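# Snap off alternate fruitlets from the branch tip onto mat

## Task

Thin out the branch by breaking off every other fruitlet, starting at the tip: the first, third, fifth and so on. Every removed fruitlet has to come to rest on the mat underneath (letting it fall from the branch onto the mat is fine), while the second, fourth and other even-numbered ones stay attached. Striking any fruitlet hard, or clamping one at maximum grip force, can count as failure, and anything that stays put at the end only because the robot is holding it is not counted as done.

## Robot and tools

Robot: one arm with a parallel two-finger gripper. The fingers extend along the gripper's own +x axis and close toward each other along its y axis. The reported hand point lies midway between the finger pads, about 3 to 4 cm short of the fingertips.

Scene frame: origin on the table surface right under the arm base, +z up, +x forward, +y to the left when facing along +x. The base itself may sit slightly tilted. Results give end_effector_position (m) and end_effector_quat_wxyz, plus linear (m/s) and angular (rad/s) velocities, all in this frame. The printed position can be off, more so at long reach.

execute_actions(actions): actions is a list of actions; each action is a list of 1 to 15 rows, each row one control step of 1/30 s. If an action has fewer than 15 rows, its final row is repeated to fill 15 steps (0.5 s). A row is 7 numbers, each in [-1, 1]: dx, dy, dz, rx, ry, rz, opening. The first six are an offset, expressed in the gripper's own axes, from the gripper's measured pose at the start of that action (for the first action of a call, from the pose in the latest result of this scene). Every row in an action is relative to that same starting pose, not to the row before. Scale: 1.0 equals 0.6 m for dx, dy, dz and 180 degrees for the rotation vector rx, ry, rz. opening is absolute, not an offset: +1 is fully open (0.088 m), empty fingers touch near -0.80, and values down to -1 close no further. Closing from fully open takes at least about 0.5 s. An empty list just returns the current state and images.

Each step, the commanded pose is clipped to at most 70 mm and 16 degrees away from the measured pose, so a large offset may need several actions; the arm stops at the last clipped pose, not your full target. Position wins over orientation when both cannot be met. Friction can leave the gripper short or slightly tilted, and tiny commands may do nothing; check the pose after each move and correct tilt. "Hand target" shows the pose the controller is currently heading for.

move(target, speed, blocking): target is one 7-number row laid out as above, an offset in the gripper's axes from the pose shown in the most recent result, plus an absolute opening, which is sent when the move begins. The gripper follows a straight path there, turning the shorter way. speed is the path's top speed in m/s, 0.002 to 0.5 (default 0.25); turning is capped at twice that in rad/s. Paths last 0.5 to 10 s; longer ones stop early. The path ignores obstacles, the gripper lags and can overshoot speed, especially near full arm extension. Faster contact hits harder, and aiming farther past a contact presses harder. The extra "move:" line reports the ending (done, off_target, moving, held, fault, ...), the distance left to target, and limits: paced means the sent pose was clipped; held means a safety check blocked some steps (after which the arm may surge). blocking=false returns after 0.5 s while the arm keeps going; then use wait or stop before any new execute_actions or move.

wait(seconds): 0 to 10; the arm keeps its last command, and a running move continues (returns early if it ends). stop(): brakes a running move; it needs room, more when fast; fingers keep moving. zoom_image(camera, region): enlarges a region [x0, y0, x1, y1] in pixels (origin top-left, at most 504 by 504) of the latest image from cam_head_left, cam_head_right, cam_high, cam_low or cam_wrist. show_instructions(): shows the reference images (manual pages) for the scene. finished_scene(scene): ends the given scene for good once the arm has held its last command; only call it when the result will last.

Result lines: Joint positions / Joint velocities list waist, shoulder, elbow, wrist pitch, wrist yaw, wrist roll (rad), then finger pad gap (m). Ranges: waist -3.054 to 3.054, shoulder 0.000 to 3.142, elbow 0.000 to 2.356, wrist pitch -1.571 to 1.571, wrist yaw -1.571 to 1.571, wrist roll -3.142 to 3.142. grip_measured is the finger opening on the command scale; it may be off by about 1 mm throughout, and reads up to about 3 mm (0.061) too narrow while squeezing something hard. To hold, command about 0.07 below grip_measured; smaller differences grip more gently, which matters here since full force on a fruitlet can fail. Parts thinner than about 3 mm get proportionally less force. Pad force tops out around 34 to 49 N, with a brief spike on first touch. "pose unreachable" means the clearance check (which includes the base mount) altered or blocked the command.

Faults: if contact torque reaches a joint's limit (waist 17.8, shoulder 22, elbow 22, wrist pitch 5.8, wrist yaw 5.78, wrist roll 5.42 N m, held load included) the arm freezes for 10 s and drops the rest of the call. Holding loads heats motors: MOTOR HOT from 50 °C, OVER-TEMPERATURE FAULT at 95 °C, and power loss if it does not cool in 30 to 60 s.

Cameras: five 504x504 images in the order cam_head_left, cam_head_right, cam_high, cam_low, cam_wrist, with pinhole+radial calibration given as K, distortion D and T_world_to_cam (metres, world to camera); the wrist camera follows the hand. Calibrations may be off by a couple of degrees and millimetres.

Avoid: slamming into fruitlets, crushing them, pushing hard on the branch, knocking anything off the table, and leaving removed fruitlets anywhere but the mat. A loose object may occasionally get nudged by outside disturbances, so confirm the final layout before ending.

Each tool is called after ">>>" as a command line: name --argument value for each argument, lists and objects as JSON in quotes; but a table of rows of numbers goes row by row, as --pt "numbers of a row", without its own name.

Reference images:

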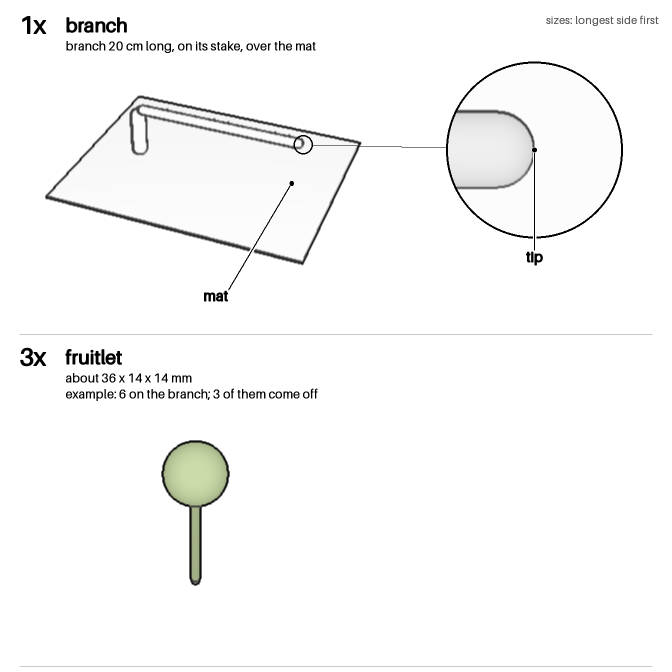

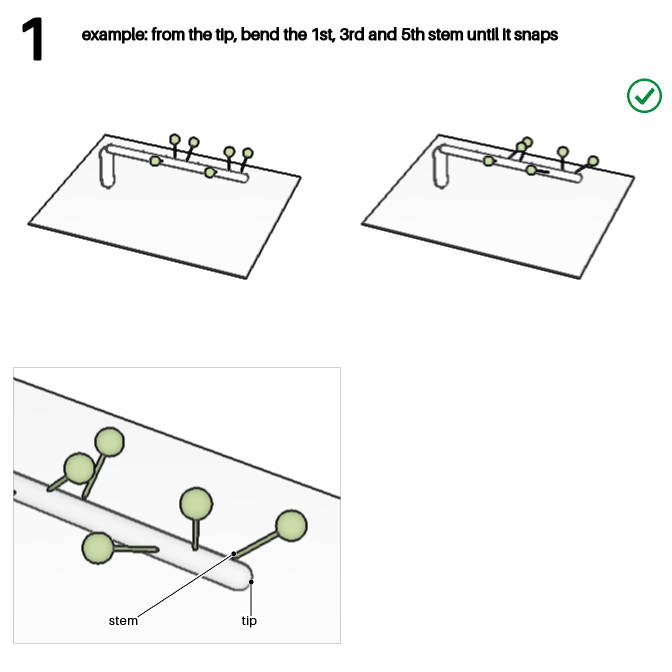

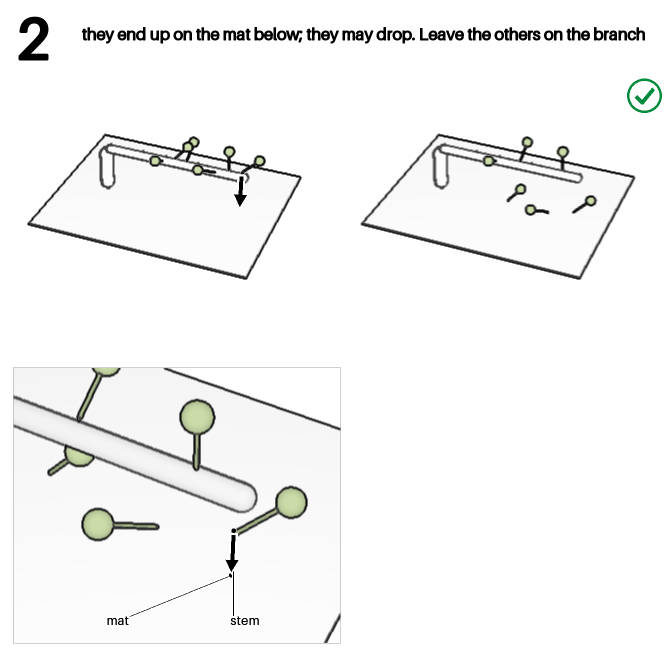

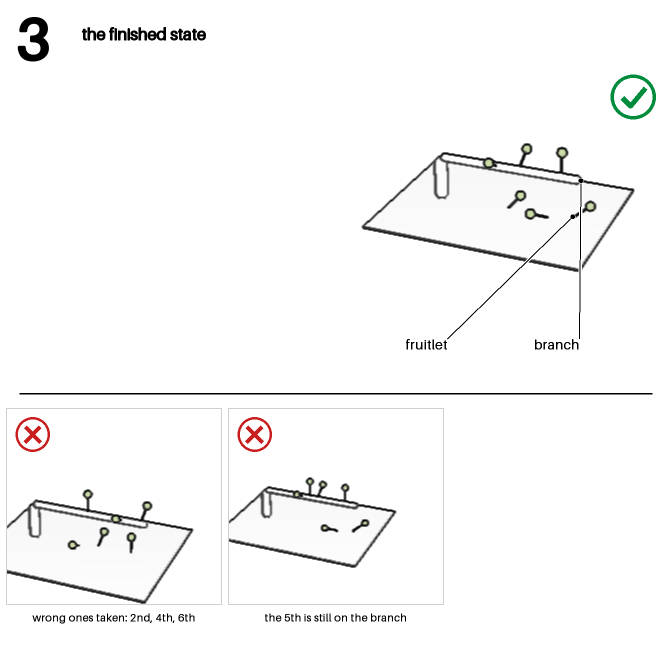

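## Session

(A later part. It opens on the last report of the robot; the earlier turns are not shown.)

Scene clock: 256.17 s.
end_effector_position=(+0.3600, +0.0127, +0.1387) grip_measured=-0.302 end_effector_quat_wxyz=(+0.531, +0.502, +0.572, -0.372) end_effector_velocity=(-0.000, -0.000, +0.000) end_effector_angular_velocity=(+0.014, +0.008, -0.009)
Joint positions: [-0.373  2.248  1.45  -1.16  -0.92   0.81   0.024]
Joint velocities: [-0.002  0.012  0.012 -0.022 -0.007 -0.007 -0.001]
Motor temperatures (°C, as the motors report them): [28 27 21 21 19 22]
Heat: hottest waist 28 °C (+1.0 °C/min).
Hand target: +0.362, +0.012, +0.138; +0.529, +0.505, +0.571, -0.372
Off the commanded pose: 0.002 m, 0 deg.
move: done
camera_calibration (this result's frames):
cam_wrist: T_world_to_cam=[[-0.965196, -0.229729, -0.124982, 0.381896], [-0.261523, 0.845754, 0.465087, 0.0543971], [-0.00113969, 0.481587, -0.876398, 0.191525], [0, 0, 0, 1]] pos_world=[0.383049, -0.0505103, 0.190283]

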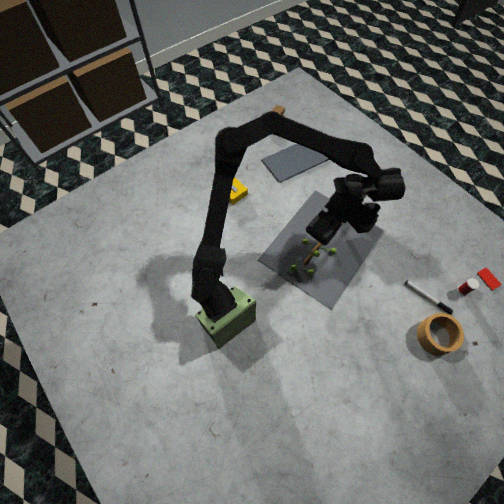

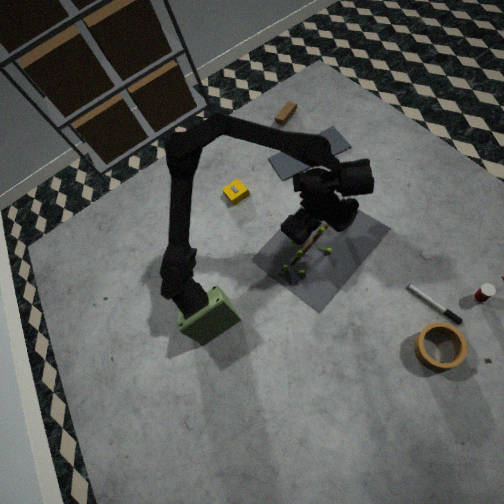

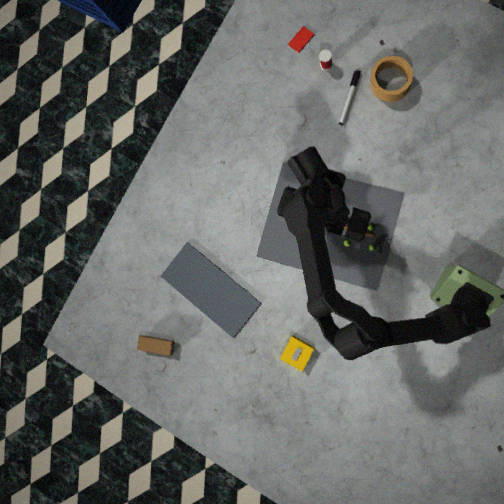

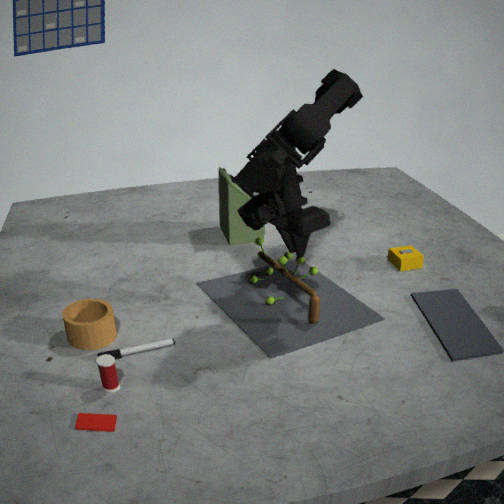

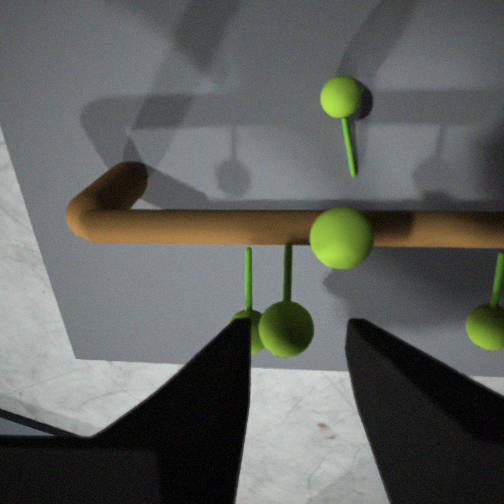

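>>> move --target '[0.023,0.013,-0.001,0,0,0,-0.3]' --speed 0.02

>>> zoom_image --camera "cam_low" --region '[240, 200, 340, 300]'

Scene clock: 264.60 s.
end_effector_position=(+0.3689, +0.0192, +0.1288) grip_measured=-0.302 end_effector_quat_wxyz=(+0.536, +0.499, +0.571, -0.371) end_effector_velocity=(-0.002, +0.001, +0.000) end_effector_angular_velocity=(+0.010, +0.002, -0.003)
Joint positions: [-0.335  2.249  1.452 -1.105 -0.929  0.867  0.024]
Joint velocities: [-0.002 -0.002 -0.007 -0.007 -0.007 -0.007  0.   ]
Motor temperatures (°C, as the motors report them): [28 27 21 21 19 22]
Heat: hottest waist 28 °C (+1.0 °C/min).
Hand target: +0.368, +0.018, +0.126; +0.531, +0.502, +0.572, -0.373
Off the commanded pose: 0.003 m, 1 deg.
move: done
camera_calibration (this result's frames):
cam_wrist: T_world_to_cam=[[-0.962752, -0.23877, -0.126874, 0.390173], [-0.270379, 0.846994, 0.457707, 0.060023], [-0.00182565, 0.474963, -0.880004, 0.180613], [0, 0, 0, 1]] pos_world=[0.392199, -0.0434618, 0.18097]

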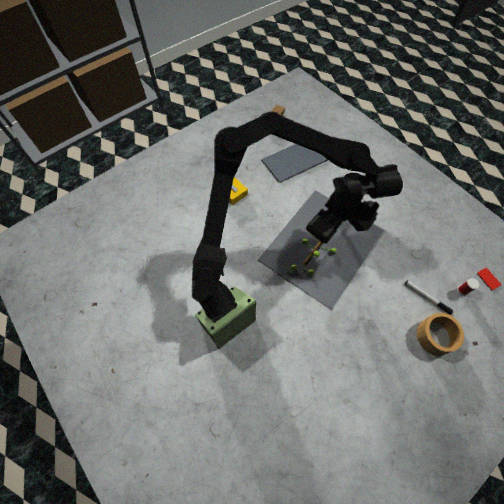

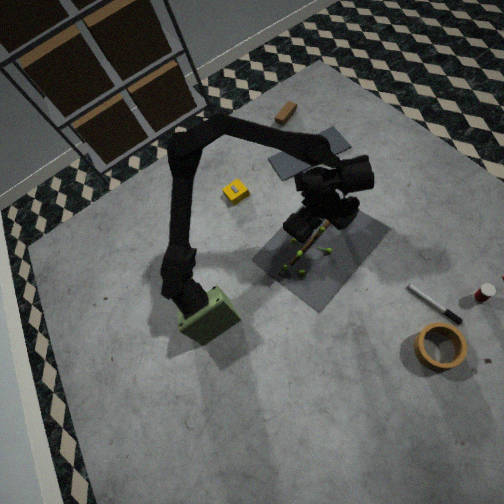

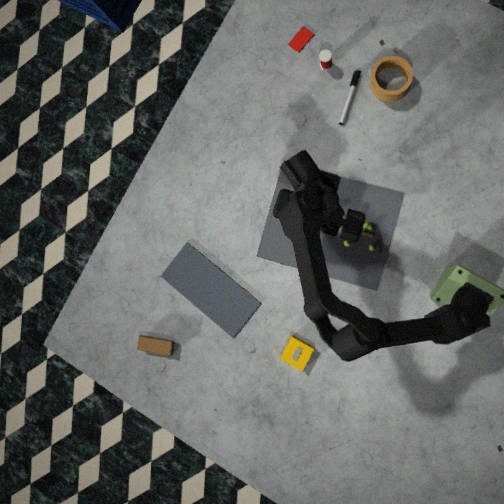

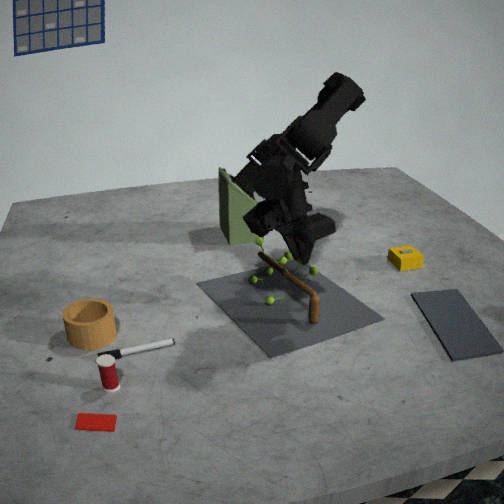

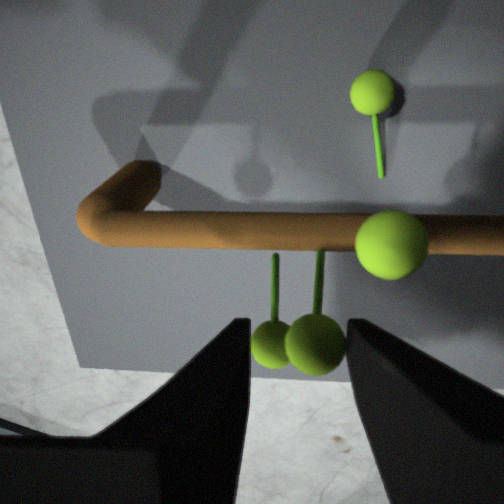

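Region (240, 200, 340, 300) of cam_low's 504x504 image, scaled by 5.040, with more detail than that image has.

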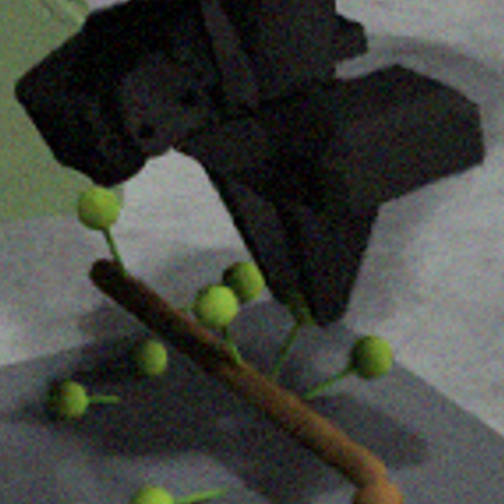

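>>> move --target '[0.002,-0.062,-0.005,0,0,0,-0.3]' --speed 0.015

>>> zoom_image --camera "cam_low" --region '[220, 210, 340, 330]'

Scene clock: 286.93 s.
end_effector_position=(+0.3330, +0.0142, +0.1210) grip_measured=-0.302 end_effector_quat_wxyz=(+0.530, +0.500, +0.574, -0.373) end_effector_velocity=(-0.001, -0.000, +0.001) end_effector_angular_velocity=(+0.005, -0.012, +0.003)
Joint positions: [-0.363  2.181  1.277 -1.05  -0.921  0.816  0.024]
Joint velocities: [-0.007 -0.007 -0.012  0.007 -0.007 -0.007  0.   ]
Motor temperatures (°C, as the motors report them): [30 27 21 21 19 22]
Heat: hottest waist 30 °C (+3.0 °C/min).
Hand target: +0.332, +0.014, +0.124; +0.536, +0.499, +0.571, -0.372
Off the commanded pose: 0.003 m, 1 deg.
move: done
camera_calibration (this result's frames):
cam_wrist: T_world_to_cam=[[-0.96504, -0.232915, -0.120202, 0.353331], [-0.262006, 0.844791, 0.466563, 0.0543385], [-0.00712366, 0.481746, -0.876282, 0.177278], [0, 0, 0, 1]] pos_world=[0.356479, -0.0490115, 0.172465]

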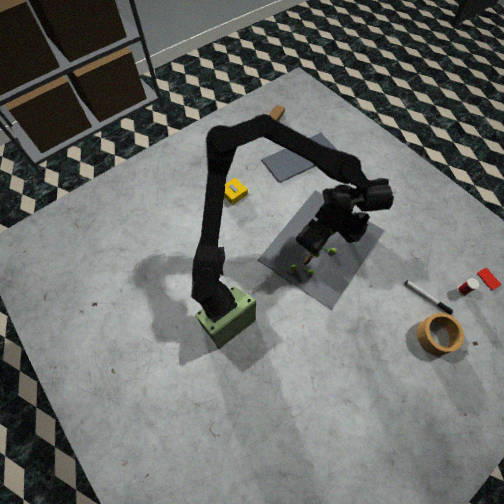

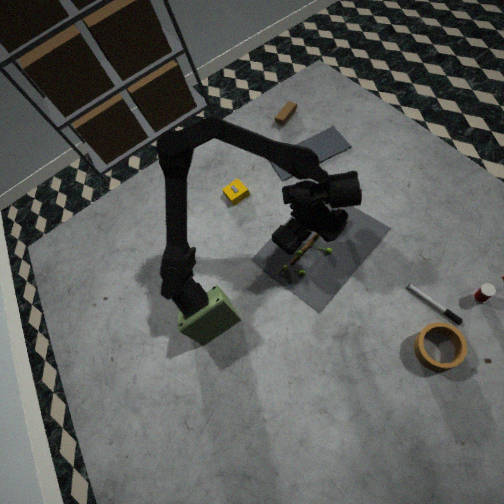

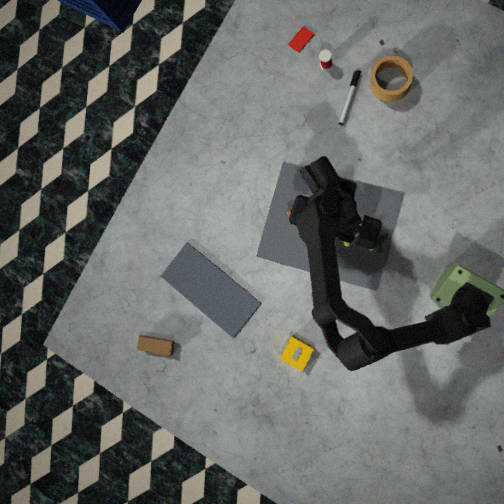

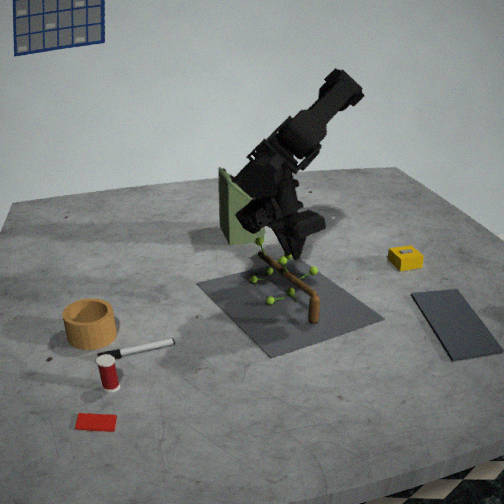

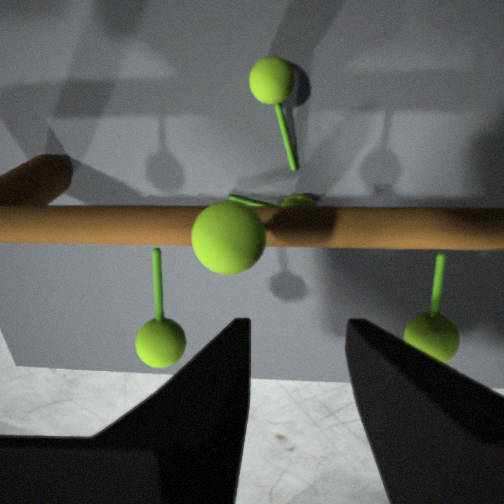

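Region (220, 210, 340, 330) of cam_low's 504x504 image, scaled by 4.200, with more detail than that image has.

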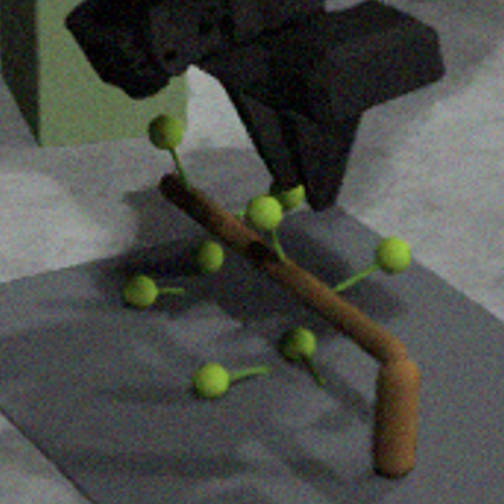

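Four on the mat; B, D, F, H remain. Lift clear.

>>> move --target '[-0.1,0,0,0,0,0,-0.3]' --speed 0.15

>>> finished_scene --scene 1

Scene clock: 293.23 s.
end_effector_position=(+0.3281, +0.0061, +0.1788) grip_measured=-0.302 end_effector_quat_wxyz=(+0.530, +0.501, +0.575, -0.371) end_effector_velocity=(+0.001, +0.001, +0.002) end_effector_angular_velocity=(+0.005, -0.009, +0.018)
Joint positions: [-0.492  2.192  1.44  -1.348 -0.867  0.628  0.024]
Joint velocities: [-0.002  0.002  0.007 -0.007 -0.007 -0.022 -0.   ]
Motor temperatures (°C, as the motors report them): [30 27 21 21 19 22]
Heat: hottest waist 30 °C (+3.0 °C/min).
Hand target: +0.329, +0.003, +0.180; +0.530, +0.500, +0.574, -0.373
Off the commanded pose: 0.003 m, 0 deg.
move: done
camera_calibration (this result's frames):
cam_wrist: T_world_to_cam=[[-0.964592, -0.234315, -0.121075, 0.353652], [-0.263629, 0.842841, 0.469168, 0.0330099], [-0.00788596, 0.484475, -0.87477, 0.23172], [0, 0, 0, 1]] pos_world=[0.35166, -0.0572188, 0.230033]

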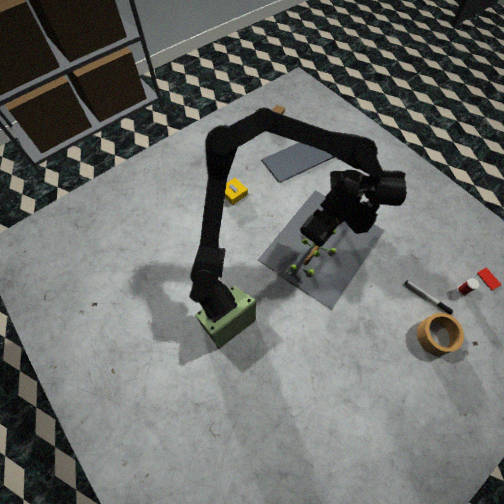

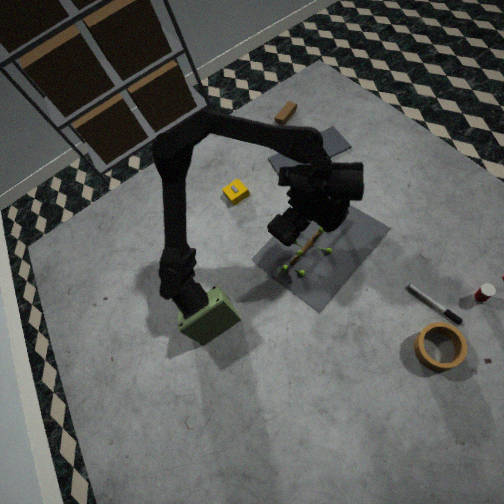

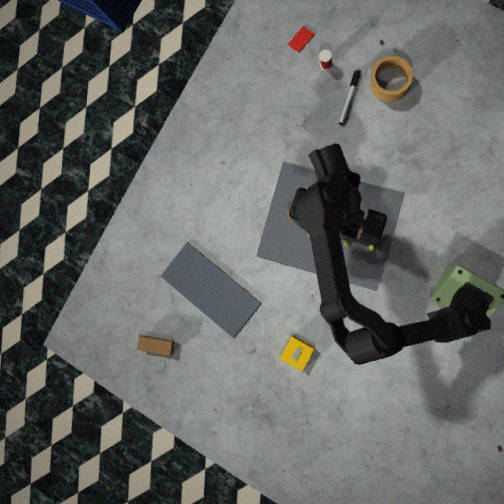

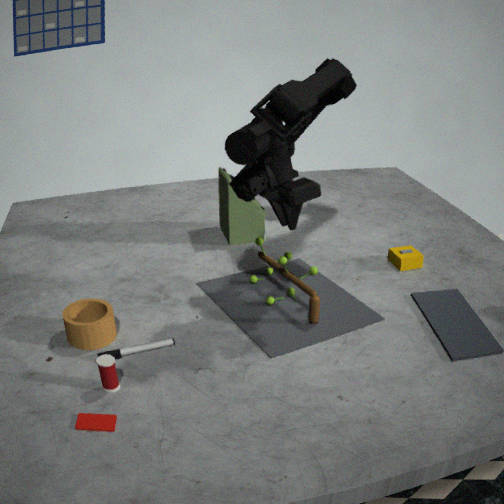

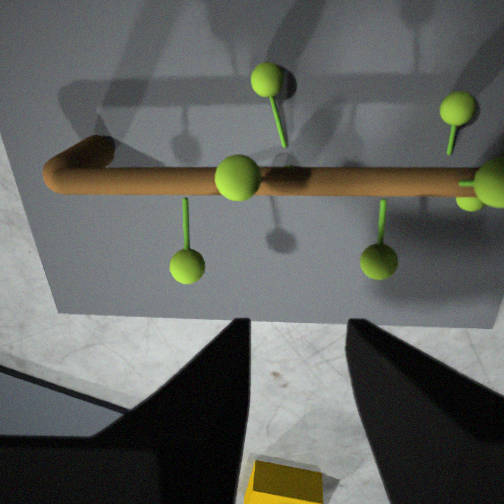

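The scene is finished: the task was done.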